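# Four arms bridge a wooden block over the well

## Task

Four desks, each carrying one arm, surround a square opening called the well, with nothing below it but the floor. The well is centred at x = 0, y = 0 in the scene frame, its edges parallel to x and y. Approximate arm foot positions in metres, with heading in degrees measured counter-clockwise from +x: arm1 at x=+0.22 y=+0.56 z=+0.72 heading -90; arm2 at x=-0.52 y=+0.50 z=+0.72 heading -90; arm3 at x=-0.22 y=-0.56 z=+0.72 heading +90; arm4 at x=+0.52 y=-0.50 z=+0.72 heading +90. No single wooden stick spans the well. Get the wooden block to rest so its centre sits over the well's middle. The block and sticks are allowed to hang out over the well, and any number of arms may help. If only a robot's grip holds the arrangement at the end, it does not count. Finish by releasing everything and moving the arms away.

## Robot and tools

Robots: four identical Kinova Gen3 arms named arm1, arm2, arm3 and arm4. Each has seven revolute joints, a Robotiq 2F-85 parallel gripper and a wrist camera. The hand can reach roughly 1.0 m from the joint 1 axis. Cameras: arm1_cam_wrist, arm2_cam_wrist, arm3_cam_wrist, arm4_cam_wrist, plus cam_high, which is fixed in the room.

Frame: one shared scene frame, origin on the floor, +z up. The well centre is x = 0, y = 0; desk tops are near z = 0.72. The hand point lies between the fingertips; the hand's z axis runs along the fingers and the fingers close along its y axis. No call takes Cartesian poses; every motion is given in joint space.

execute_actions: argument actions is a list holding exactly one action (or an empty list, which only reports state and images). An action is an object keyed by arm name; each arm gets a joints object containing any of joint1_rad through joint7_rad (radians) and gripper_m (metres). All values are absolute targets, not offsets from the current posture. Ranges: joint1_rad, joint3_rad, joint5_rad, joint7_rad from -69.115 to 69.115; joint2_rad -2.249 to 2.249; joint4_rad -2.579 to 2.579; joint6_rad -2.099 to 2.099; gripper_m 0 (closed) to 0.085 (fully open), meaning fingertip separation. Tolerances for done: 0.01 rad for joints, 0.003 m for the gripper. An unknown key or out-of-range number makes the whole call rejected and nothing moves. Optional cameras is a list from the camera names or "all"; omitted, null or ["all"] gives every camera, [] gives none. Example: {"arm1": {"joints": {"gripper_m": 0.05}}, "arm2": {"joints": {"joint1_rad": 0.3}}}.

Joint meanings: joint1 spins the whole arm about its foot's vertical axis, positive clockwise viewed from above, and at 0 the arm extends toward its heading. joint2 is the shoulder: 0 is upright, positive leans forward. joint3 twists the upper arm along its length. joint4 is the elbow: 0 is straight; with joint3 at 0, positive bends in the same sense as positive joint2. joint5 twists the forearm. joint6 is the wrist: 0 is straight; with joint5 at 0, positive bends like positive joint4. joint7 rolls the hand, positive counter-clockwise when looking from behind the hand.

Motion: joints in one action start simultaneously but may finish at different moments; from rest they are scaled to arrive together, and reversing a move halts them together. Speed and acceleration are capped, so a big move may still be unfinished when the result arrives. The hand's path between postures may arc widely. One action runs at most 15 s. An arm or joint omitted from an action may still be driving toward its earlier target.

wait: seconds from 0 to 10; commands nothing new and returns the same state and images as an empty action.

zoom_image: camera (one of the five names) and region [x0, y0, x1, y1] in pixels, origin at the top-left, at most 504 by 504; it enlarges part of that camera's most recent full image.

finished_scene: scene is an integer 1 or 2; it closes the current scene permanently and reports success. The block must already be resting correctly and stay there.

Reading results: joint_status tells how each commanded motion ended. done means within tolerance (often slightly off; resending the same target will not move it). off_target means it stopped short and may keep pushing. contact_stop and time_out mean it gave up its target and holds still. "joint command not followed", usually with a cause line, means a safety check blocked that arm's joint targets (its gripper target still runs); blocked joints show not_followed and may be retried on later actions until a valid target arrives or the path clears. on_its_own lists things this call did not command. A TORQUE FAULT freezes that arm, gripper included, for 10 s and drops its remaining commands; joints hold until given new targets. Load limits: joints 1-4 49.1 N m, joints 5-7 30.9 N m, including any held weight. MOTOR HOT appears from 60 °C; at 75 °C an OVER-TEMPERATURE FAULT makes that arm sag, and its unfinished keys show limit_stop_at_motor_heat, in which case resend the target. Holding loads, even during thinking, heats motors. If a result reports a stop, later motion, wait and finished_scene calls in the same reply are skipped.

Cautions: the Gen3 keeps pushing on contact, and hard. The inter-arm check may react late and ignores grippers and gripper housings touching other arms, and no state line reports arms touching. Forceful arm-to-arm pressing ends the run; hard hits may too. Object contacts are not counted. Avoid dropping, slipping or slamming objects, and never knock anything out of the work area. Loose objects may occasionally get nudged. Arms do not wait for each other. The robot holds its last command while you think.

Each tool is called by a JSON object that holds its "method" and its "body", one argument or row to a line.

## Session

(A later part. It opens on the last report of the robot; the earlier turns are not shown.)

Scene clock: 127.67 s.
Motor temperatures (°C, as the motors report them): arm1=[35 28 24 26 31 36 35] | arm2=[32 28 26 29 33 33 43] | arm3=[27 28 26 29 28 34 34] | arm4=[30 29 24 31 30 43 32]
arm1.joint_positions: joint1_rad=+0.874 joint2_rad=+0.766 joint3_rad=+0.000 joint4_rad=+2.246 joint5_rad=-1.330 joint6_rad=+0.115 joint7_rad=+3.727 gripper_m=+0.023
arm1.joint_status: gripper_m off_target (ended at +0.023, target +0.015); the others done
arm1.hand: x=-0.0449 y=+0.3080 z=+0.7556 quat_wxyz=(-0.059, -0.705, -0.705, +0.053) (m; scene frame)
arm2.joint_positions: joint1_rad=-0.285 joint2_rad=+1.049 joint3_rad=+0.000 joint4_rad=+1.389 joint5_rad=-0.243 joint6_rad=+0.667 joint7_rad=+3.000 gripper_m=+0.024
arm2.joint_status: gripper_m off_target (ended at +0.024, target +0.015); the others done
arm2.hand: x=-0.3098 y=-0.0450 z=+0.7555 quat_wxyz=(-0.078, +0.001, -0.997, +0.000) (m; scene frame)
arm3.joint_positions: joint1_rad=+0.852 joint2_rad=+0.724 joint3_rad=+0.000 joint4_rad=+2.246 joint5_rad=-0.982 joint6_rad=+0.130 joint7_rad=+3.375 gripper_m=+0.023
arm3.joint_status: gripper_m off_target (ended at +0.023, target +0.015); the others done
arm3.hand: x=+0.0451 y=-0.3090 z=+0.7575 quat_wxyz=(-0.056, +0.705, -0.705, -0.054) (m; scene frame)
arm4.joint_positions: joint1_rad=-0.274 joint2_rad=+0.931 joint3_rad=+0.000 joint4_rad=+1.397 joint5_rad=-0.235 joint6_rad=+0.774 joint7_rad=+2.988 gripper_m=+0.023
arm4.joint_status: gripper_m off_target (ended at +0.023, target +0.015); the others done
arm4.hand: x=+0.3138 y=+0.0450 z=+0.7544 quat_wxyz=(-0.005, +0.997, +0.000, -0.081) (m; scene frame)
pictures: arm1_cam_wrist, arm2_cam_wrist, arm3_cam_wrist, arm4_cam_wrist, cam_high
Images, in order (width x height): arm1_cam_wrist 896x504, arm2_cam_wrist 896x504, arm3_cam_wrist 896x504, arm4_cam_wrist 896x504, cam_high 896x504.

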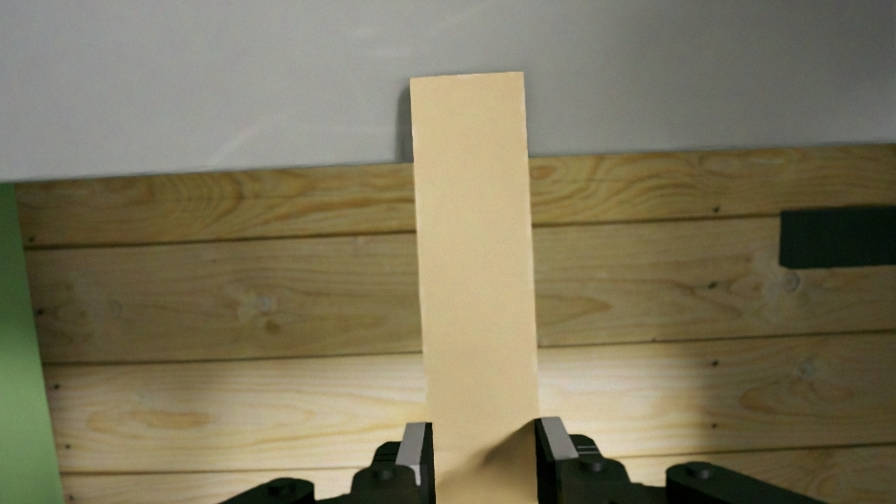

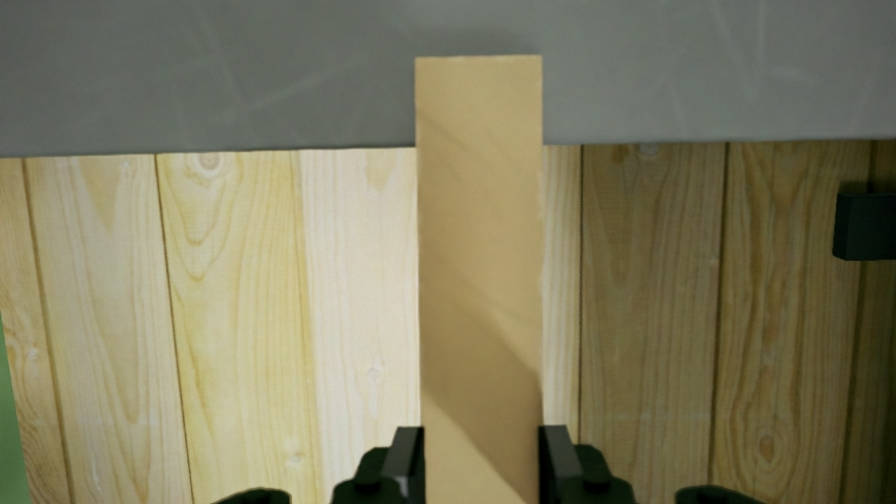

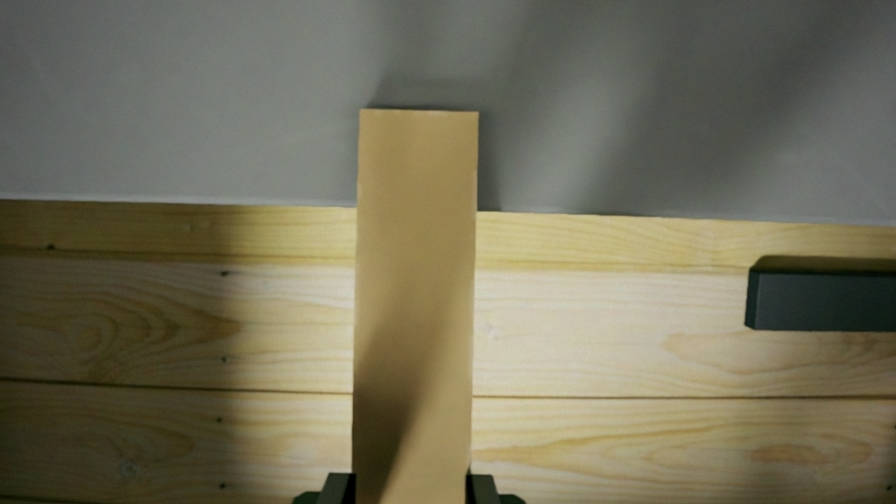

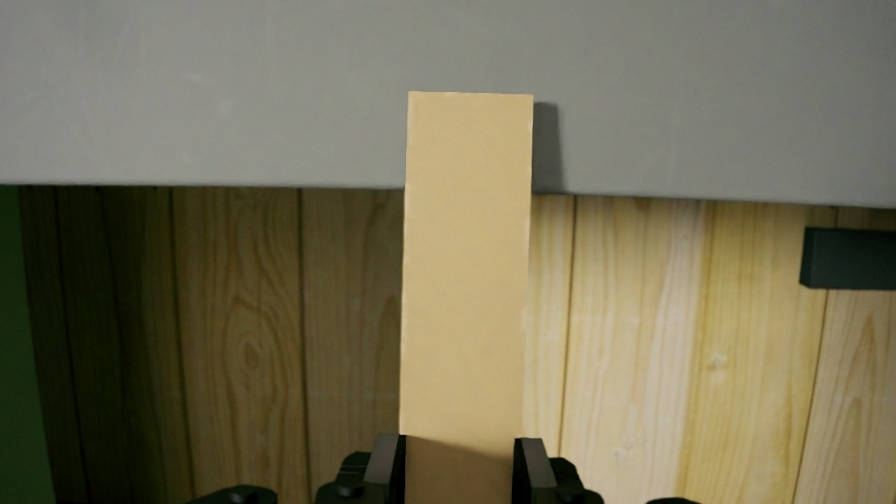

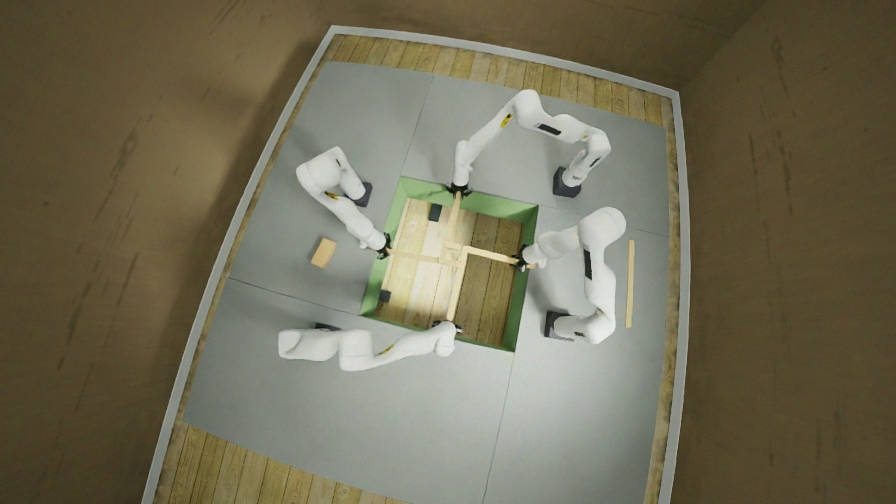

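{"method": "execute_actions", "body": {
  "actions": [
    {"arm1":{"joints":{"gripper_m":0.036}},"arm2":{"joints":{"gripper_m":0.036}},"arm3":{"joints":{"gripper_m":0.036}},"arm4":{"joints":{"gripper_m":0.036}}}
  ]
}}

{"method": "zoom_image", "body": {
  "camera": "cam_high",
  "region": [425, 222, 485, 282]
}}

Scene clock: 131.07 s.
Motor temperatures (°C, as the motors report them): arm1=[35 28 24 26 31 36 35] | arm2=[32 28 26 29 33 33 43] | arm3=[27 28 26 29 28 34 34] | arm4=[30 29 24 31 30 43 32]
arm1.joint_positions: joint1_rad=+0.874 joint2_rad=+0.766 joint3_rad=+0.000 joint4_rad=+2.246 joint5_rad=-1.330 joint6_rad=+0.115 joint7_rad=+3.727 gripper_m=+0.036
arm1.joint_status: all done
arm1.hand: x=-0.0450 y=+0.3078 z=+0.7557 quat_wxyz=(-0.059, -0.705, -0.705, +0.053) (m; scene frame)
arm2.joint_positions: joint1_rad=-0.285 joint2_rad=+1.049 joint3_rad=+0.000 joint4_rad=+1.389 joint5_rad=-0.243 joint6_rad=+0.666 joint7_rad=+3.000 gripper_m=+0.036
arm2.joint_status: all done
arm2.hand: x=-0.3097 y=-0.0452 z=+0.7558 quat_wxyz=(-0.078, +0.001, -0.997, +0.000) (m; scene frame)
arm3.joint_positions: joint1_rad=+0.852 joint2_rad=+0.723 joint3_rad=+0.000 joint4_rad=+2.246 joint5_rad=-0.982 joint6_rad=+0.130 joint7_rad=+3.375 gripper_m=+0.036
arm3.joint_status: all done
arm3.hand: x=+0.0452 y=-0.3089 z=+0.7576 quat_wxyz=(-0.056, +0.705, -0.705, -0.054) (m; scene frame)
arm4.joint_positions: joint1_rad=-0.274 joint2_rad=+0.930 joint3_rad=+0.000 joint4_rad=+1.397 joint5_rad=-0.235 joint6_rad=+0.774 joint7_rad=+2.988 gripper_m=+0.036
arm4.joint_status: all done
arm4.hand: x=+0.3136 y=+0.0453 z=+0.7548 quat_wxyz=(-0.005, +0.997, +0.000, -0.082) (m; scene frame)
pictures: arm1_cam_wrist, arm2_cam_wrist, arm3_cam_wrist, arm4_cam_wrist, cam_high
Images, in order (width x height): arm1_cam_wrist 896x504, arm2_cam_wrist 896x504, arm3_cam_wrist 896x504, arm4_cam_wrist 896x504, cam_high 896x504.

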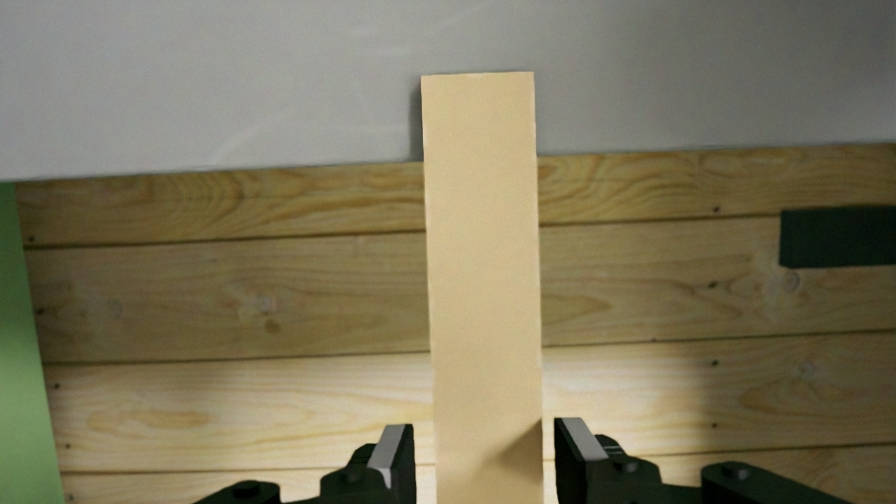

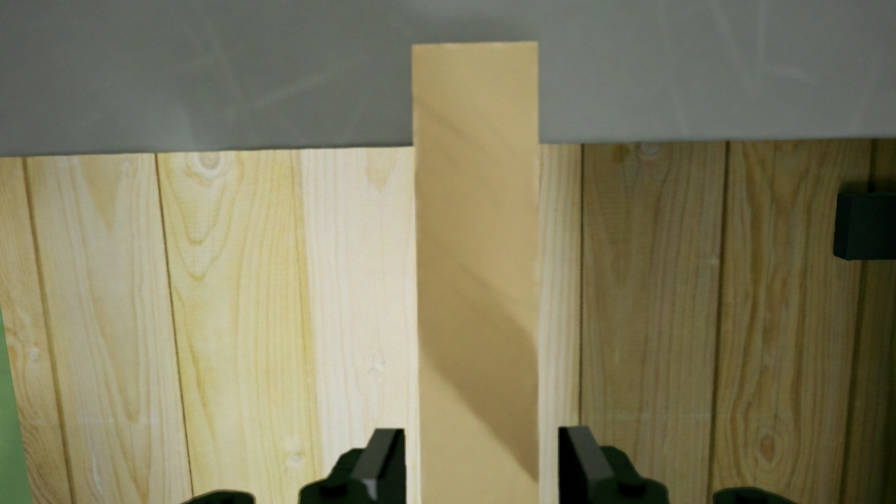

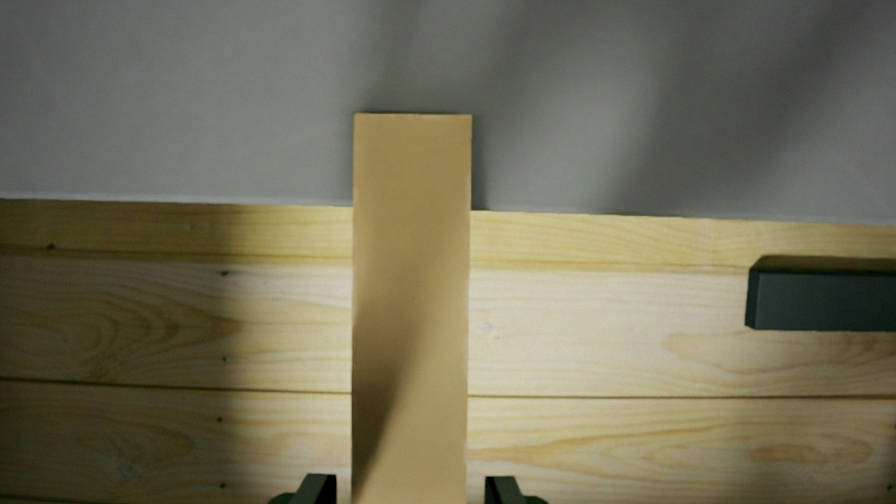

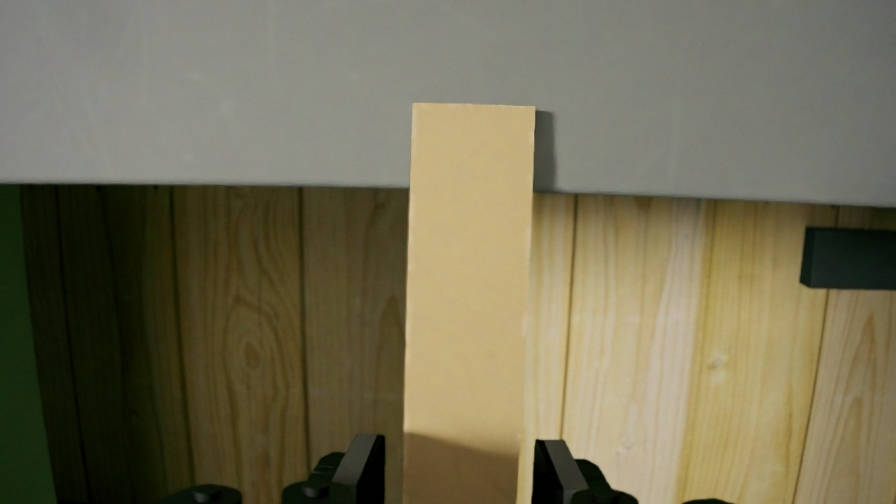

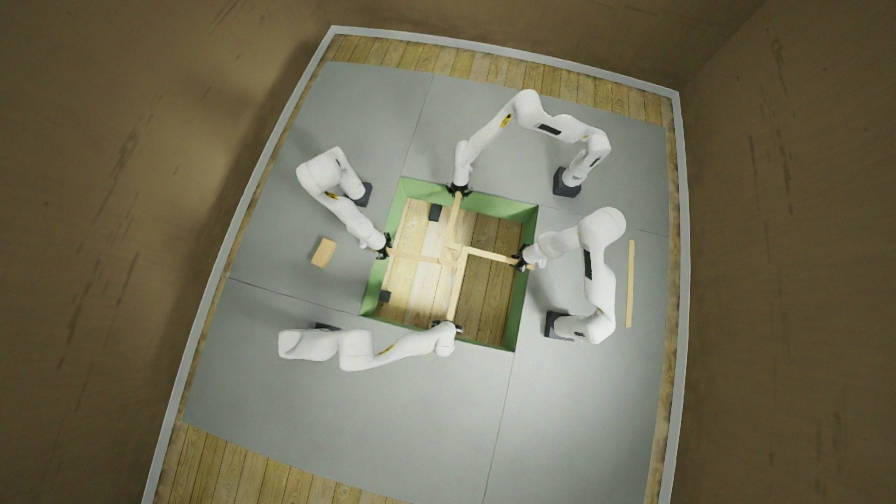

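Region (425, 222, 485, 282) of cam_high's 896x504 image, scaled by 8.400, with more detail than that image has.

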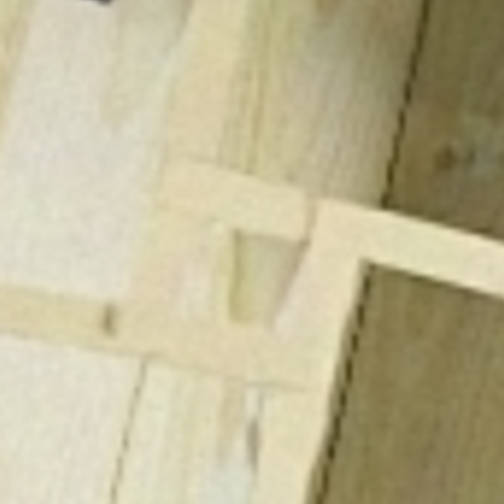

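{"method": "execute_actions", "body": {
  "actions": [
    {"arm1":{"joints":{"gripper_m":0.066}},"arm2":{"joints":{"gripper_m":0.066}},"arm3":{"joints":{"gripper_m":0.066}},"arm4":{"joints":{"gripper_m":0.066}}}
  ],
  "cameras": []
}}

{"method": "execute_actions", "body": {
  "actions": [
    {"arm1":{"joints":{"joint1_rad":0.8738,"joint2_rad":0.6029,"joint4_rad":2.236,"joint5_rad":-0.512,"joint6_rad":0.2292,"joint7_rad":2.8989}},"arm2":{"joints":{"joint2_rad":0.9519,"joint4_rad":1.3899,"joint5_rad":-0.2177,"joint6_rad":0.7601,"joint7_rad":2.967}},"arm3":{"joints":{"joint2_rad":0.5625,"joint4_rad":2.2285,"joint5_rad":-0.4129,"joint6_rad":0.2731,"joint7_rad":2.7964,"gripper_m":0.085}},"arm4":{"joints":{"joint2_rad":0.8444,"joint4_rad":1.3704,"joint5_rad":-0.2119,"joint6_rad":0.8836,"joint7_rad":2.9546}}}
  ],
  "cameras": ["cam_high"]
}}

{"method": "zoom_image", "body": {
  "camera": "cam_high",
  "region": [290, 160, 560, 360]
}}

Scene clock: 135.17 s.
Motor temperatures (°C, as the motors report them): arm1=[35 28 24 26 31 36 35] | arm2=[32 28 26 29 33 33 43] | arm3=[27 28 26 29 28 34 34] | arm4=[30 29 24 31 30 43 32]
arm1.joint_positions: joint1_rad=+0.874 joint2_rad=+0.766 joint3_rad=+0.000 joint4_rad=+2.246 joint5_rad=-1.330 joint6_rad=+0.115 joint7_rad=+3.727 gripper_m=+0.066
arm1.joint_status: all done
arm1.hand: x=-0.0450 y=+0.3078 z=+0.7557 quat_wxyz=(-0.059, -0.705, -0.705, +0.053) (m; scene frame)
arm2.joint_positions: joint1_rad=-0.285 joint2_rad=+1.049 joint3_rad=+0.000 joint4_rad=+1.389 joint5_rad=-0.243 joint6_rad=+0.666 joint7_rad=+3.000 gripper_m=+0.066
arm2.joint_status: all done
arm2.hand: x=-0.3097 y=-0.0452 z=+0.7558 quat_wxyz=(-0.078, +0.001, -0.997, +0.000) (m; scene frame)
arm3.joint_positions: joint1_rad=+0.852 joint2_rad=+0.723 joint3_rad=+0.000 joint4_rad=+2.246 joint5_rad=-0.982 joint6_rad=+0.130 joint7_rad=+3.375 gripper_m=+0.066
arm3.joint_status: all done
arm3.hand: x=+0.0452 y=-0.3089 z=+0.7576 quat_wxyz=(-0.056, +0.705, -0.705, -0.054) (m; scene frame)
arm4.joint_positions: joint1_rad=-0.274 joint2_rad=+0.930 joint3_rad=+0.000 joint4_rad=+1.397 joint5_rad=-0.235 joint6_rad=+0.774 joint7_rad=+2.988 gripper_m=+0.066
arm4.joint_status: all done
arm4.hand: x=+0.3136 y=+0.0453 z=+0.7548 quat_wxyz=(-0.005, +0.997, +0.000, -0.082) (m; scene frame)
pictures: none
No camera images: the call's "cameras" was empty. Leave "cameras" out to get every camera's image.

Scene clock: 136.47 s.
Motor temperatures (°C, as the motors report them): arm1=[35 28 24 26 31 36 35] | arm2=[32 29 26 29 33 33 43] | arm3=[27 28 26 29 28 34 34] | arm4=[30 29 24 31 30 43 32]
arm1.joint_positions: joint1_rad=+0.874 joint2_rad=+0.603 joint3_rad=+0.000 joint4_rad=+2.236 joint5_rad=-0.512 joint6_rad=+0.229 joint7_rad=+2.899 gripper_m=+0.066
arm1.joint_status: all done
arm1.hand: x=-0.0457 y=+0.3084 z=+0.8107 quat_wxyz=(-0.059, -0.705, -0.705, +0.053) (m; scene frame)
arm2.joint_positions: joint1_rad=-0.285 joint2_rad=+0.952 joint3_rad=+0.000 joint4_rad=+1.390 joint5_rad=-0.218 joint6_rad=+0.760 joint7_rad=+2.967 gripper_m=+0.066
arm2.joint_status: all done
arm2.hand: x=-0.3096 y=-0.0452 z=+0.8108 quat_wxyz=(-0.078, +0.001, -0.997, +0.000) (m; scene frame)
arm3.joint_positions: joint1_rad=+0.852 joint2_rad=+0.563 joint3_rad=+0.000 joint4_rad=+2.228 joint5_rad=-0.413 joint6_rad=+0.273 joint7_rad=+2.796 gripper_m=+0.085
arm3.joint_status: all done
arm3.hand: x=+0.0452 y=-0.3093 z=+0.8126 quat_wxyz=(-0.056, +0.705, -0.705, -0.054) (m; scene frame)
arm4.joint_positions: joint1_rad=-0.274 joint2_rad=+0.844 joint3_rad=+0.000 joint4_rad=+1.370 joint5_rad=-0.212 joint6_rad=+0.884 joint7_rad=+2.955 gripper_m=+0.066
arm4.joint_status: all done
arm4.hand: x=+0.3131 y=+0.0447 z=+0.8098 quat_wxyz=(-0.005, +0.997, +0.000, -0.082) (m; scene frame)
pictures: cam_high
Images, in order (width x height): cam_high 896x504.

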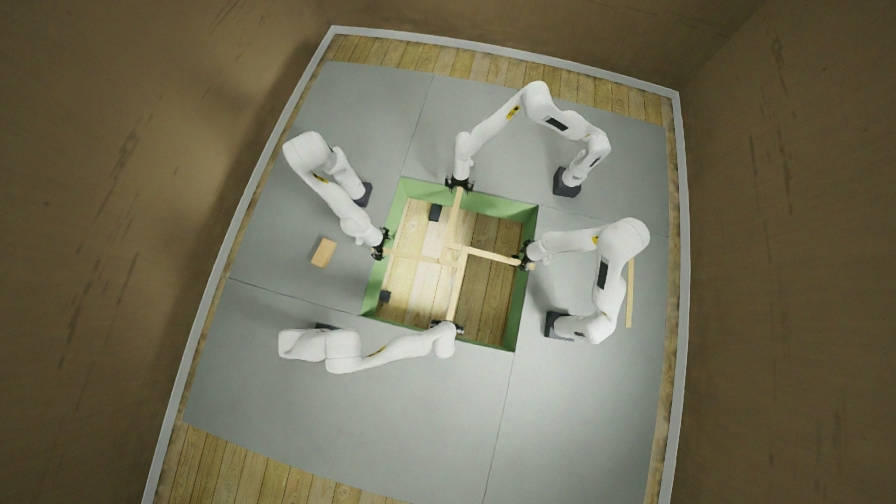

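Region (290, 160, 560, 360) of cam_high's 896x504 image, scaled by 1.867, with more detail than that image has; it fills the top 373 rows of this view, and the rest is white.

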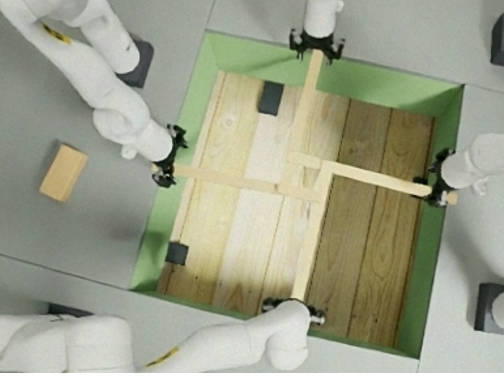

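{"method": "execute_actions", "body": {
  "actions": [
    {"arm1":{"joints":{"joint1_rad":1.6,"joint2_rad":0.3,"joint4_rad":2.0,"joint5_rad":0,"joint6_rad":0.84,"joint7_rad":2.9}},"arm2":{"joints":{"joint1_rad":0.2,"joint2_rad":0.3,"joint4_rad":1.9,"joint5_rad":0,"joint6_rad":0.94,"joint7_rad":2.967}},"arm3":{"joints":{"joint1_rad":1.7938,"joint2_rad":0.3679,"joint4_rad":1.9689,"joint5_rad":0,"joint6_rad":0.8049,"joint7_rad":1.5736,"gripper_m":0.085}},"arm4":{"joints":{"joint1_rad":0.2,"joint2_rad":0.3,"joint4_rad":1.9,"joint5_rad":0,"joint6_rad":0.94,"joint7_rad":2.9546}}}
  ],
  "cameras": ["arm3_cam_wrist","cam_high"]
}}

Scene clock: 144.40 s.
Motor temperatures (°C, as the motors report them): arm1=[35 28 24 26 31 36 35] | arm2=[32 29 26 29 33 33 43] | arm3=[27 28 26 29 28 34 34] | arm4=[30 29 24 31 30 43 32]
arm1.joint_positions: joint1_rad=+1.600 joint2_rad=+0.300 joint3_rad=+0.000 joint4_rad=+2.000 joint5_rad=+0.000 joint6_rad=+0.840 joint7_rad=+2.900 gripper_m=+0.066
arm1.joint_status: all done
arm1.hand: x=-0.1439 y=+0.5821 z=+0.9501 quat_wxyz=(-0.005, -0.784, -0.621, +0.000) (m; scene frame)
arm2.joint_positions: joint1_rad=+0.200 joint2_rad=+0.300 joint3_rad=+0.000 joint4_rad=+1.900 joint5_rad=+0.000 joint6_rad=+0.940 joint7_rad=+2.967 gripper_m=+0.066
arm2.joint_status: all done
arm2.hand: x=-0.6020 y=+0.1293 z=+0.9995 quat_wxyz=(+0.001, -0.163, -0.987, +0.001) (m; scene frame)
arm3.joint_positions: joint1_rad=+1.794 joint2_rad=+0.368 joint3_rad=+0.000 joint4_rad=+1.969 joint5_rad=+0.000 joint6_rad=+0.805 joint7_rad=+1.574 gripper_m=+0.085
arm3.joint_status: all done
arm3.hand: x=+0.1476 y=-0.6617 z=+0.9207 quat_wxyz=(-0.001, -0.100, -0.995, -0.004) (m; scene frame)
arm4.joint_positions: joint1_rad=+0.200 joint2_rad=+0.300 joint3_rad=+0.000 joint4_rad=+1.900 joint5_rad=+0.000 joint6_rad=+0.940 joint7_rad=+2.955 gripper_m=+0.066
arm4.joint_status: all done
arm4.hand: x=+0.6021 y=-0.1314 z=+0.9323 quat_wxyz=(-0.006, +0.985, -0.171, +0.003) (m; scene frame)
pictures: arm3_cam_wrist, cam_high
Images, in order (width x height): arm3_cam_wrist 896x504, cam_high 896x504.

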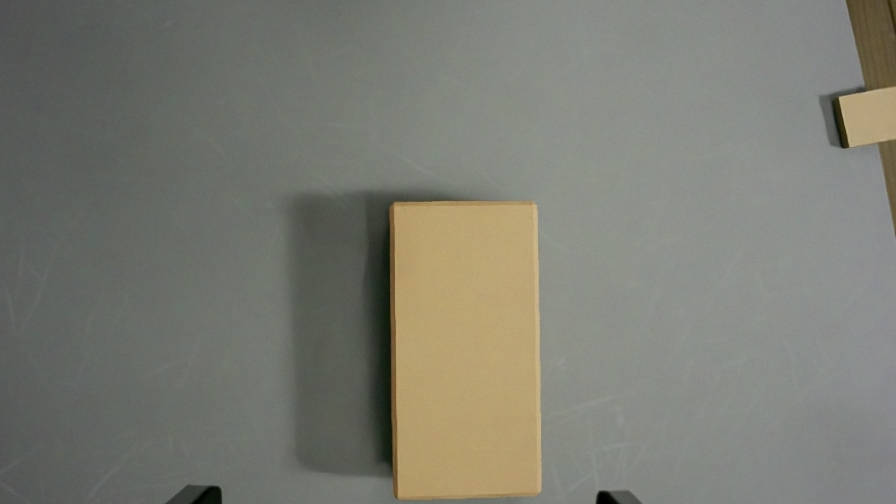

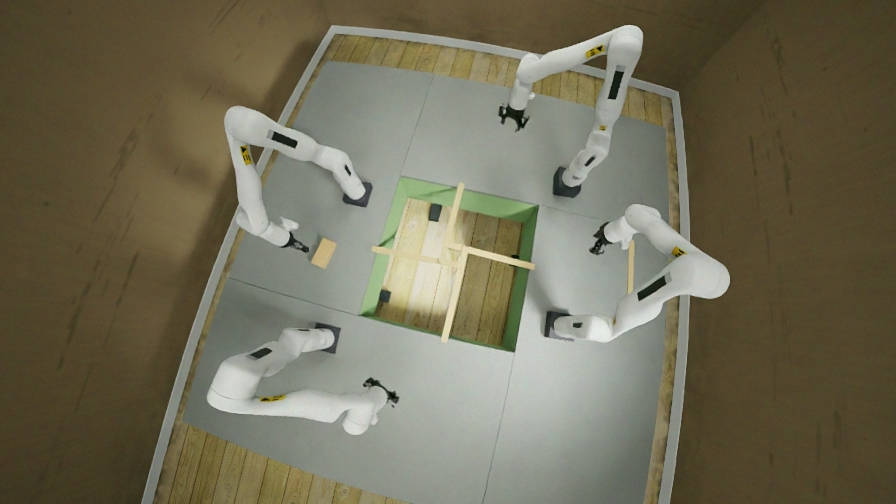

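{"method": "execute_actions", "body": {
  "actions": [
    {"arm3":{"joints":{"joint1_rad":1.7314,"joint2_rad":0.5718,"joint4_rad":2.1681,"joint5_rad":0,"joint6_rad":0.4017,"joint7_rad":1.5112,"gripper_m":0.085}}}
  ],
  "cameras": ["arm3_cam_wrist","cam_high"]
}}

Scene clock: 148.17 s.
Motor temperatures (°C, as the motors report them): arm1=[35 28 24 26 31 36 35] | arm2=[32 29 26 29 33 33 43] | arm3=[27 28 26 29 28 34 34] | arm4=[30 29 24 31 30 43 32]
arm1.joint_positions: joint1_rad=+1.600 joint2_rad=+0.300 joint3_rad=+0.000 joint4_rad=+2.000 joint5_rad=+0.000 joint6_rad=+0.840 joint7_rad=+2.900 gripper_m=+0.066
arm1.joint_status: not commanded
arm1.hand: x=-0.1439 y=+0.5822 z=+0.9501 quat_wxyz=(-0.005, -0.784, -0.621, +0.000) (m; scene frame)
arm2.joint_positions: joint1_rad=+0.200 joint2_rad=+0.300 joint3_rad=+0.000 joint4_rad=+1.900 joint5_rad=+0.000 joint6_rad=+0.940 joint7_rad=+2.967 gripper_m=+0.066
arm2.joint_status: not commanded
arm2.hand: x=-0.6020 y=+0.1293 z=+0.9995 quat_wxyz=(+0.001, -0.163, -0.987, +0.001) (m; scene frame)
arm3.joint_positions: joint1_rad=+1.731 joint2_rad=+0.572 joint3_rad=+0.000 joint4_rad=+2.168 joint5_rad=+0.000 joint6_rad=+0.402 joint7_rad=+1.511 gripper_m=+0.085
arm3.joint_status: all done
arm3.hand: x=+0.1266 y=-0.6341 z=+0.8107 quat_wxyz=(-0.001, -0.100, -0.995, -0.004) (m; scene frame)
arm4.joint_positions: joint1_rad=+0.200 joint2_rad=+0.300 joint3_rad=+0.000 joint4_rad=+1.900 joint5_rad=+0.000 joint6_rad=+0.940 joint7_rad=+2.955 gripper_m=+0.066
arm4.joint_status: not commanded
arm4.hand: x=+0.6021 y=-0.1314 z=+0.9323 quat_wxyz=(-0.006, +0.985, -0.171, +0.003) (m; scene frame)
pictures: arm3_cam_wrist, cam_high
Images, in order (width x height): arm3_cam_wrist 896x504, cam_high 896x504.

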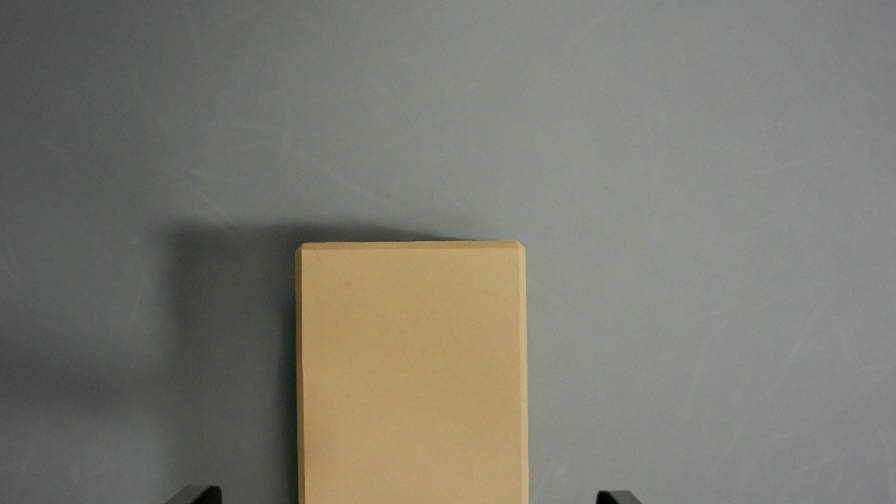

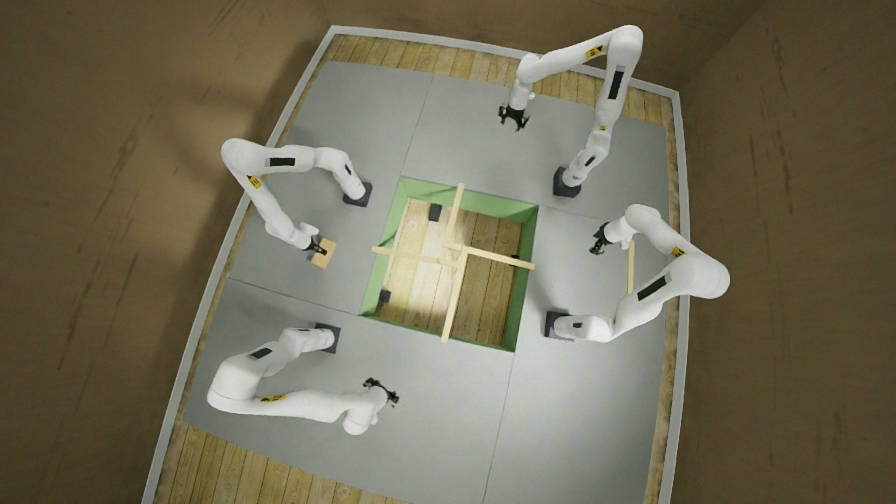

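{"method": "execute_actions", "body": {
  "actions": [
    {"arm3":{"joints":{"joint1_rad":1.7314,"joint2_rad":0.745,"joint4_rad":2.1873,"joint5_rad":0,"joint6_rad":0.2093,"joint7_rad":1.5112,"gripper_m":0.085}}}
  ],
  "cameras": ["arm3_cam_wrist"]
}}

{"method": "execute_actions", "body": {
  "actions": [
    {"arm3":{"joints":{"gripper_m":0.055}}}
  ],
  "cameras": ["arm3_cam_wrist"]
}}

Scene clock: 150.83 s.
Motor temperatures (°C, as the motors report them): arm1=[35 28 24 26 31 36 35] | arm2=[32 29 26 29 33 33 43] | arm3=[27 28 26 29 28 34 34] | arm4=[30 29 24 31 30 43 32]
arm1.joint_positions: joint1_rad=+1.600 joint2_rad=+0.300 joint3_rad=+0.000 joint4_rad=+2.000 joint5_rad=+0.000 joint6_rad=+0.840 joint7_rad=+2.900 gripper_m=+0.066
arm1.joint_status: not commanded
arm1.hand: x=-0.1439 y=+0.5822 z=+0.9501 quat_wxyz=(-0.005, -0.784, -0.621, +0.000) (m; scene frame)
arm2.joint_positions: joint1_rad=+0.200 joint2_rad=+0.300 joint3_rad=+0.000 joint4_rad=+1.900 joint5_rad=+0.000 joint6_rad=+0.940 joint7_rad=+2.967 gripper_m=+0.066
arm2.joint_status: not commanded
arm2.hand: x=-0.6020 y=+0.1293 z=+0.9995 quat_wxyz=(+0.001, -0.163, -0.987, +0.001) (m; scene frame)
arm3.joint_positions: joint1_rad=+1.731 joint2_rad=+0.745 joint3_rad=+0.000 joint4_rad=+2.187 joint5_rad=+0.000 joint6_rad=+0.209 joint7_rad=+1.511 gripper_m=+0.085
arm3.joint_status: all done
arm3.hand: x=+0.1268 y=-0.6335 z=+0.7480 quat_wxyz=(-0.001, -0.100, -0.995, -0.004) (m; scene frame)
arm4.joint_positions: joint1_rad=+0.200 joint2_rad=+0.300 joint3_rad=+0.000 joint4_rad=+1.900 joint5_rad=+0.000 joint6_rad=+0.940 joint7_rad=+2.955 gripper_m=+0.066
arm4.joint_status: not commanded
arm4.hand: x=+0.6021 y=-0.1314 z=+0.9323 quat_wxyz=(-0.006, +0.985, -0.171, +0.003) (m; scene frame)
pictures: arm3_cam_wrist
Images, in order (width x height): arm3_cam_wrist 896x504.

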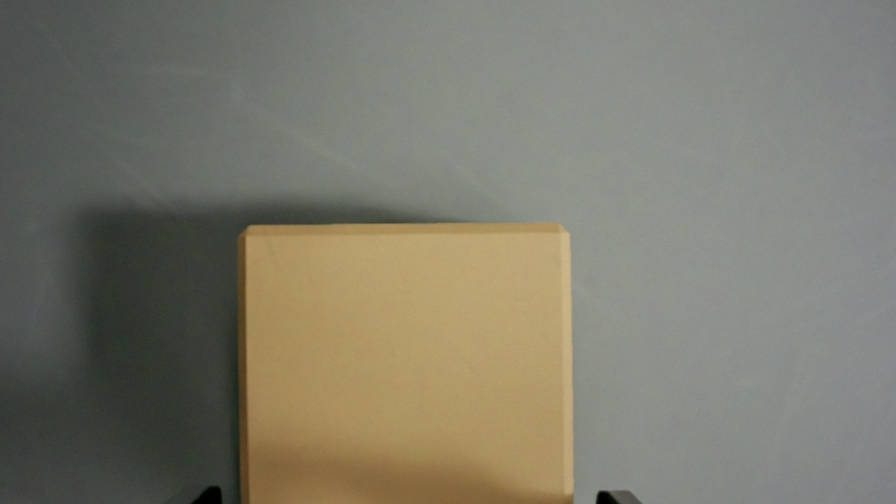

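Scene clock: 151.57 s.
Motor temperatures (°C, as the motors report them): arm1=[35 28 24 26 31 36 35] | arm2=[32 29 26 29 33 33 43] | arm3=[27 28 26 29 28 34 34] | arm4=[30 29 24 31 30 43 32]
arm1.joint_positions: joint1_rad=+1.600 joint2_rad=+0.300 joint3_rad=+0.000 joint4_rad=+2.000 joint5_rad=+0.000 joint6_rad=+0.840 joint7_rad=+2.900 gripper_m=+0.066
arm1.joint_status: not commanded
arm1.hand: x=-0.1439 y=+0.5822 z=+0.9501 quat_wxyz=(-0.005, -0.784, -0.621, +0.000) (m; scene frame)
arm2.joint_positions: joint1_rad=+0.200 joint2_rad=+0.300 joint3_rad=+0.000 joint4_rad=+1.900 joint5_rad=+0.000 joint6_rad=+0.940 joint7_rad=+2.967 gripper_m=+0.066
arm2.joint_status: not commanded
arm2.hand: x=-0.6020 y=+0.1293 z=+0.9995 quat_wxyz=(+0.001, -0.163, -0.987, +0.001) (m; scene frame)
arm3.joint_positions: joint1_rad=+1.731 joint2_rad=+0.742 joint3_rad=+0.000 joint4_rad=+2.188 joint5_rad=+0.000 joint6_rad=+0.211 joint7_rad=+1.511 gripper_m=+0.067
arm3.joint_status: gripper_m off_target (ended at +0.067, target +0.055)
arm3.hand: x=+0.1269 y=-0.6335 z=+0.7490 quat_wxyz=(-0.002, -0.100, -0.995, -0.004) (m; scene frame)
arm4.joint_positions: joint1_rad=+0.200 joint2_rad=+0.300 joint3_rad=+0.000 joint4_rad=+1.900 joint5_rad=+0.000 joint6_rad=+0.940 joint7_rad=+2.955 gripper_m=+0.066
arm4.joint_status: not commanded
arm4.hand: x=+0.6021 y=-0.1314 z=+0.9323 quat_wxyz=(-0.006, +0.985, -0.171, +0.003) (m; scene frame)
pictures: arm3_cam_wrist
Images, in order (width x height): arm3_cam_wrist 896x504.

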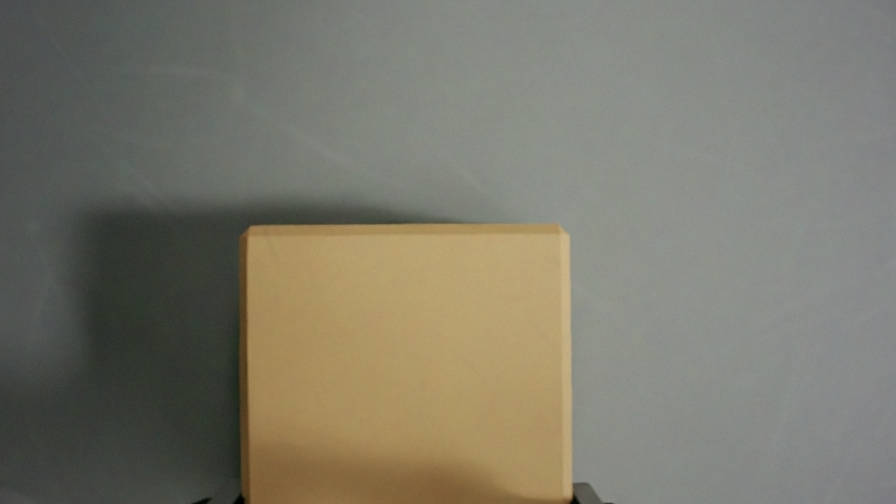

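{"method": "execute_actions", "body": {
  "actions": [
    {"arm3":{"joints":{"joint1_rad":1.35,"joint2_rad":0.4376,"joint4_rad":2.0074,"joint5_rad":0,"joint6_rad":0.6966,"joint7_rad":1.1,"gripper_m":0.055}}}
  ],
  "cameras": ["arm3_cam_wrist"]
}}

{"method": "execute_actions", "body": {
  "actions": [
    {"arm3":{"joints":{"joint1_rad":0.3493,"joint2_rad":0.8903,"joint4_rad":1.1998,"joint5_rad":0,"joint6_rad":1.0515,"joint7_rad":0.1891,"gripper_m":0.055}}}
  ],
  "cameras": ["arm3_cam_wrist","cam_high"]
}}

Scene clock: 155.83 s.
Motor temperatures (°C, as the motors report them): arm1=[35 28 24 26 31 36 35] | arm2=[32 29 26 29 33 33 43] | arm3=[27 28 26 29 28 34 34] | arm4=[30 29 24 31 30 43 32]
arm1.joint_positions: joint1_rad=+1.600 joint2_rad=+0.300 joint3_rad=+0.000 joint4_rad=+2.000 joint5_rad=+0.000 joint6_rad=+0.840 joint7_rad=+2.900 gripper_m=+0.066
arm1.joint_status: not commanded
arm1.hand: x=-0.1439 y=+0.5822 z=+0.9501 quat_wxyz=(-0.005, -0.784, -0.621, +0.000) (m; scene frame)
arm2.joint_positions: joint1_rad=+0.200 joint2_rad=+0.300 joint3_rad=+0.000 joint4_rad=+1.900 joint5_rad=+0.000 joint6_rad=+0.940 joint7_rad=+2.967 gripper_m=+0.066
arm2.joint_status: not commanded
arm2.hand: x=-0.6020 y=+0.1293 z=+0.9995 quat_wxyz=(+0.001, -0.163, -0.987, +0.001) (m; scene frame)
arm3.joint_positions: joint1_rad=+1.350 joint2_rad=+0.439 joint3_rad=+0.000 joint4_rad=+2.008 joint5_rad=+0.000 joint6_rad=+0.697 joint7_rad=+1.100 gripper_m=+0.067
arm3.joint_status: gripper_m off_target (ended at +0.067, target +0.055); the others done
arm3.hand: x=+0.1572 y=-0.4946 z=+0.8869 quat_wxyz=(+0.000, -0.115, -0.993, -0.004) (m; scene frame)
arm4.joint_positions: joint1_rad=+0.200 joint2_rad=+0.300 joint3_rad=+0.000 joint4_rad=+1.900 joint5_rad=+0.000 joint6_rad=+0.940 joint7_rad=+2.955 gripper_m=+0.066
arm4.joint_status: not commanded
arm4.hand: x=+0.6021 y=-0.1314 z=+0.9323 quat_wxyz=(-0.006, +0.985, -0.171, +0.003) (m; scene frame)
pictures: arm3_cam_wrist
Images, in order (width x height): arm3_cam_wrist 896x504.

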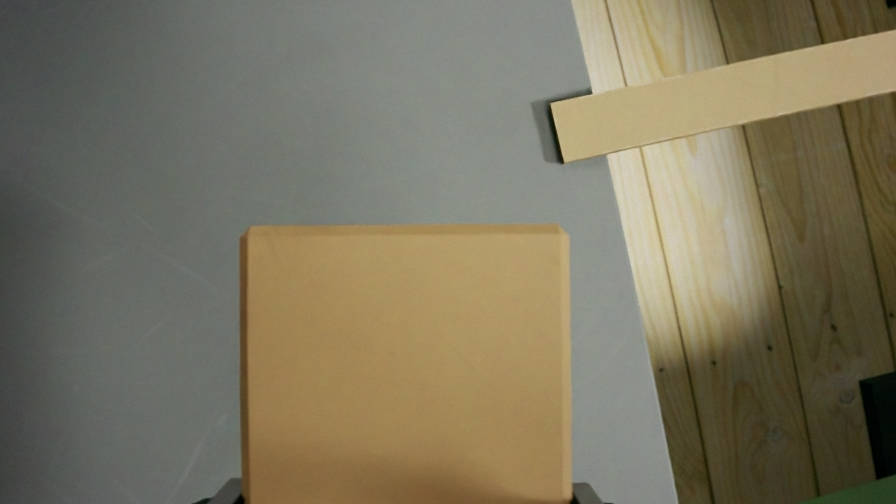

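Scene clock: 158.13 s.
Motor temperatures (°C, as the motors report them): arm1=[35 28 24 26 31 36 35] | arm2=[32 29 26 29 33 33 43] | arm3=[27 28 26 29 28 34 34] | arm4=[30 29 24 31 30 43 32]
arm1.joint_positions: joint1_rad=+1.600 joint2_rad=+0.300 joint3_rad=+0.000 joint4_rad=+2.000 joint5_rad=+0.000 joint6_rad=+0.840 joint7_rad=+2.900 gripper_m=+0.066
arm1.joint_status: not commanded
arm1.hand: x=-0.1439 y=+0.5822 z=+0.9501 quat_wxyz=(-0.005, -0.784, -0.621, +0.000) (m; scene frame)
arm2.joint_positions: joint1_rad=+0.200 joint2_rad=+0.300 joint3_rad=+0.000 joint4_rad=+1.900 joint5_rad=+0.000 joint6_rad=+0.940 joint7_rad=+2.967 gripper_m=+0.066
arm2.joint_status: not commanded
arm2.hand: x=-0.6020 y=+0.1293 z=+0.9995 quat_wxyz=(+0.001, -0.163, -0.987, +0.001) (m; scene frame)
arm3.joint_positions: joint1_rad=+0.349 joint2_rad=+0.892 joint3_rad=+0.000 joint4_rad=+1.201 joint5_rad=+0.000 joint6_rad=+1.052 joint7_rad=+0.189 gripper_m=+0.067
arm3.joint_status: gripper_m off_target (ended at +0.067, target +0.055); the others done
arm3.hand: x=+0.0001 y=-0.0016 z=+0.8587 quat_wxyz=(-0.001, -0.070, -0.998, -0.003) (m; scene frame)
arm4.joint_positions: joint1_rad=+0.200 joint2_rad=+0.300 joint3_rad=+0.000 joint4_rad=+1.900 joint5_rad=+0.000 joint6_rad=+0.940 joint7_rad=+2.955 gripper_m=+0.066
arm4.joint_status: not commanded
arm4.hand: x=+0.6021 y=-0.1314 z=+0.9323 quat_wxyz=(-0.006, +0.985, -0.171, +0.003) (m; scene frame)
pictures: arm3_cam_wrist, cam_high
Images, in order (width x height): arm3_cam_wrist 896x504, cam_high 896x504.

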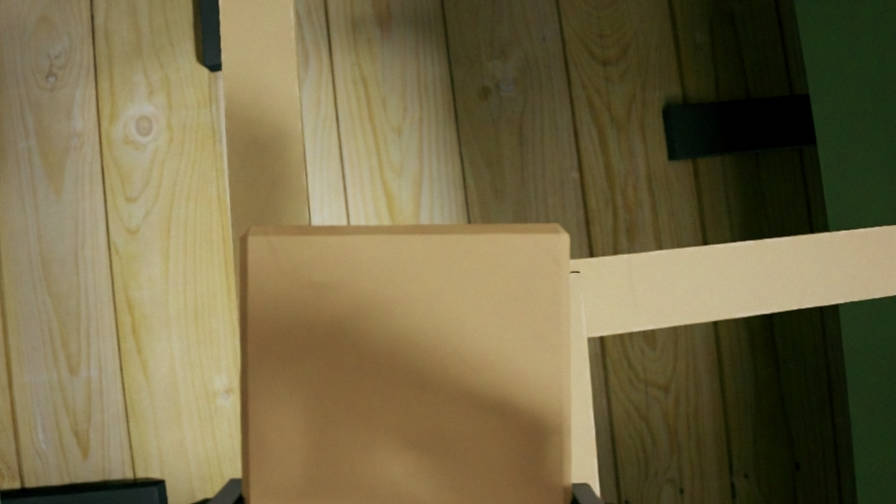

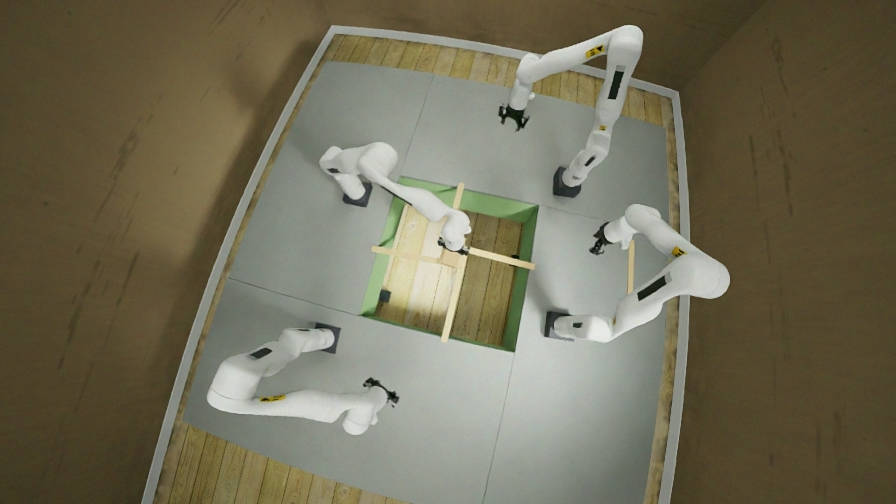

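{"method": "execute_actions", "body": {
  "actions": [
    {"arm3":{"joints":{"joint1_rad":0.3493,"joint2_rad":0.9243,"joint4_rad":1.2159,"joint5_rad":0,"joint6_rad":1.0014,"joint7_rad":0.1891,"gripper_m":0.055}}}
  ],
  "cameras": ["arm3_cam_wrist"]
}}

Scene clock: 160.67 s.
Motor temperatures (°C, as the motors report them): arm1=[35 28 24 26 31 36 35] | arm2=[32 29 26 29 33 33 43] | arm3=[27 29 26 29 28 34 34] | arm4=[30 29 24 31 30 43 32]
arm1.joint_positions: joint1_rad=+1.600 joint2_rad=+0.300 joint3_rad=+0.000 joint4_rad=+2.000 joint5_rad=+0.000 joint6_rad=+0.840 joint7_rad=+2.900 gripper_m=+0.066
arm1.joint_status: not commanded
arm1.hand: x=-0.1439 y=+0.5822 z=+0.9501 quat_wxyz=(-0.005, -0.784, -0.621, +0.000) (m; scene frame)
arm2.joint_positions: joint1_rad=+0.200 joint2_rad=+0.300 joint3_rad=+0.000 joint4_rad=+1.900 joint5_rad=+0.000 joint6_rad=+0.940 joint7_rad=+2.967 gripper_m=+0.066
arm2.joint_status: not commanded
arm2.hand: x=-0.6020 y=+0.1293 z=+0.9995 quat_wxyz=(+0.001, -0.163, -0.987, +0.001) (m; scene frame)
arm3.joint_positions: joint1_rad=+0.349 joint2_rad=+0.926 joint3_rad=+0.000 joint4_rad=+1.217 joint5_rad=+0.000 joint6_rad=+1.001 joint7_rad=+0.189 gripper_m=+0.067
arm3.joint_status: gripper_m off_target (ended at +0.067, target +0.055); the others done
arm3.hand: x=+0.0003 y=-0.0008 z=+0.8340 quat_wxyz=(-0.001, -0.070, -0.998, -0.003) (m; scene frame)
arm4.joint_positions: joint1_rad=+0.200 joint2_rad=+0.300 joint3_rad=+0.000 joint4_rad=+1.900 joint5_rad=+0.000 joint6_rad=+0.940 joint7_rad=+2.955 gripper_m=+0.066
arm4.joint_status: not commanded
arm4.hand: x=+0.6021 y=-0.1314 z=+0.9323 quat_wxyz=(-0.006, +0.985, -0.171, +0.003) (m; scene frame)
pictures: arm3_cam_wrist
Images, in order (width x height): arm3_cam_wrist 896x504.

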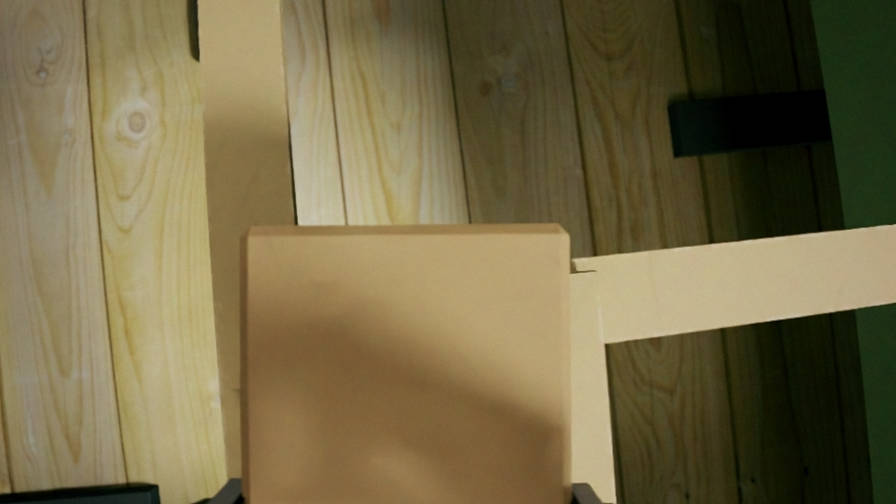

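{"method": "execute_actions", "body": {
  "actions": [
    {"arm3":{"joints":{"joint1_rad":0.3497,"joint2_rad":0.9552,"joint4_rad":1.2289,"joint5_rad":0,"joint6_rad":0.9575,"joint7_rad":0.1891,"gripper_m":0.055}}}
  ],
  "cameras": ["arm3_cam_wrist"]
}}

{"method": "zoom_image", "body": {
  "camera": "arm3_cam_wrist",
  "region": [540, 220, 740, 420]
}}

{"method": "zoom_image", "body": {
  "camera": "arm3_cam_wrist",
  "region": [140, 150, 340, 450]
}}

Scene clock: 164.37 s.
Motor temperatures (°C, as the motors report them): arm1=[35 28 24 26 31 36 35] | arm2=[32 29 26 29 33 33 43] | arm3=[27 29 26 29 28 34 34] | arm4=[30 29 24 31 30 43 32]
arm1.joint_positions: joint1_rad=+1.600 joint2_rad=+0.300 joint3_rad=+0.000 joint4_rad=+2.000 joint5_rad=+0.000 joint6_rad=+0.840 joint7_rad=+2.900 gripper_m=+0.066
arm1.joint_status: not commanded
arm1.hand: x=-0.1439 y=+0.5822 z=+0.9501 quat_wxyz=(-0.005, -0.784, -0.621, +0.000) (m; scene frame)
arm2.joint_positions: joint1_rad=+0.200 joint2_rad=+0.300 joint3_rad=+0.000 joint4_rad=+1.900 joint5_rad=+0.000 joint6_rad=+0.940 joint7_rad=+2.967 gripper_m=+0.066
arm2.joint_status: not commanded
arm2.hand: x=-0.6020 y=+0.1293 z=+0.9995 quat_wxyz=(+0.001, -0.163, -0.987, +0.001) (m; scene frame)
arm3.joint_positions: joint1_rad=+0.350 joint2_rad=+0.957 joint3_rad=+0.000 joint4_rad=+1.230 joint5_rad=+0.000 joint6_rad=+0.958 joint7_rad=+0.189 gripper_m=+0.067
arm3.joint_status: gripper_m off_target (ended at +0.067, target +0.055); the others done
arm3.hand: x=+0.0006 y=-0.0007 z=+0.8120 quat_wxyz=(-0.001, -0.070, -0.998, -0.003) (m; scene frame)
arm4.joint_positions: joint1_rad=+0.200 joint2_rad=+0.300 joint3_rad=+0.000 joint4_rad=+1.900 joint5_rad=+0.000 joint6_rad=+0.940 joint7_rad=+2.955 gripper_m=+0.066
arm4.joint_status: not commanded
arm4.hand: x=+0.6021 y=-0.1314 z=+0.9323 quat_wxyz=(-0.006, +0.985, -0.171, +0.003) (m; scene frame)
pictures: arm3_cam_wrist
Images, in order (width x height): arm3_cam_wrist 896x504.

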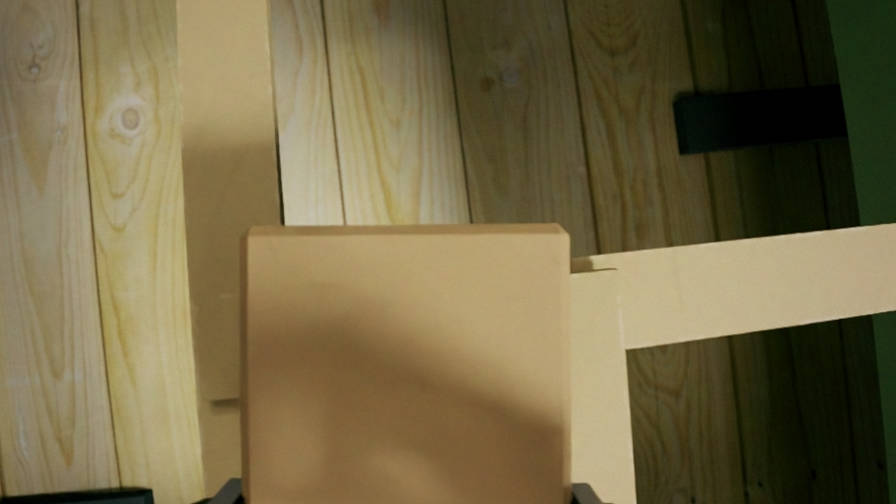

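Region (540, 220, 740, 420) of arm3_cam_wrist's 896x504 image, scaled by 2.520.

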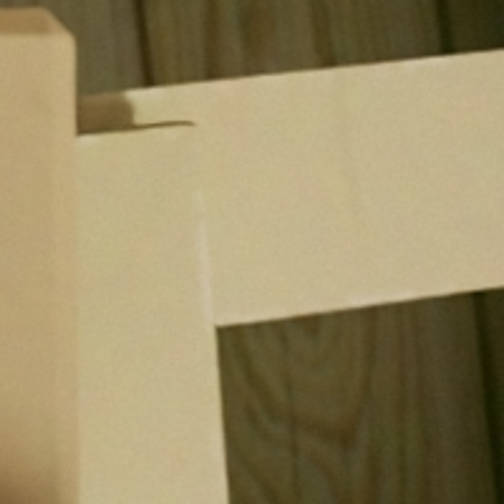

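Region (140, 150, 340, 450) of arm3_cam_wrist's 896x504 image, scaled by 1.680.

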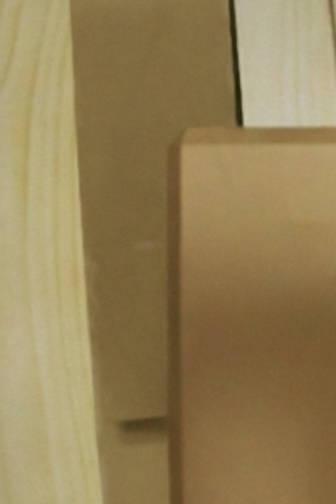

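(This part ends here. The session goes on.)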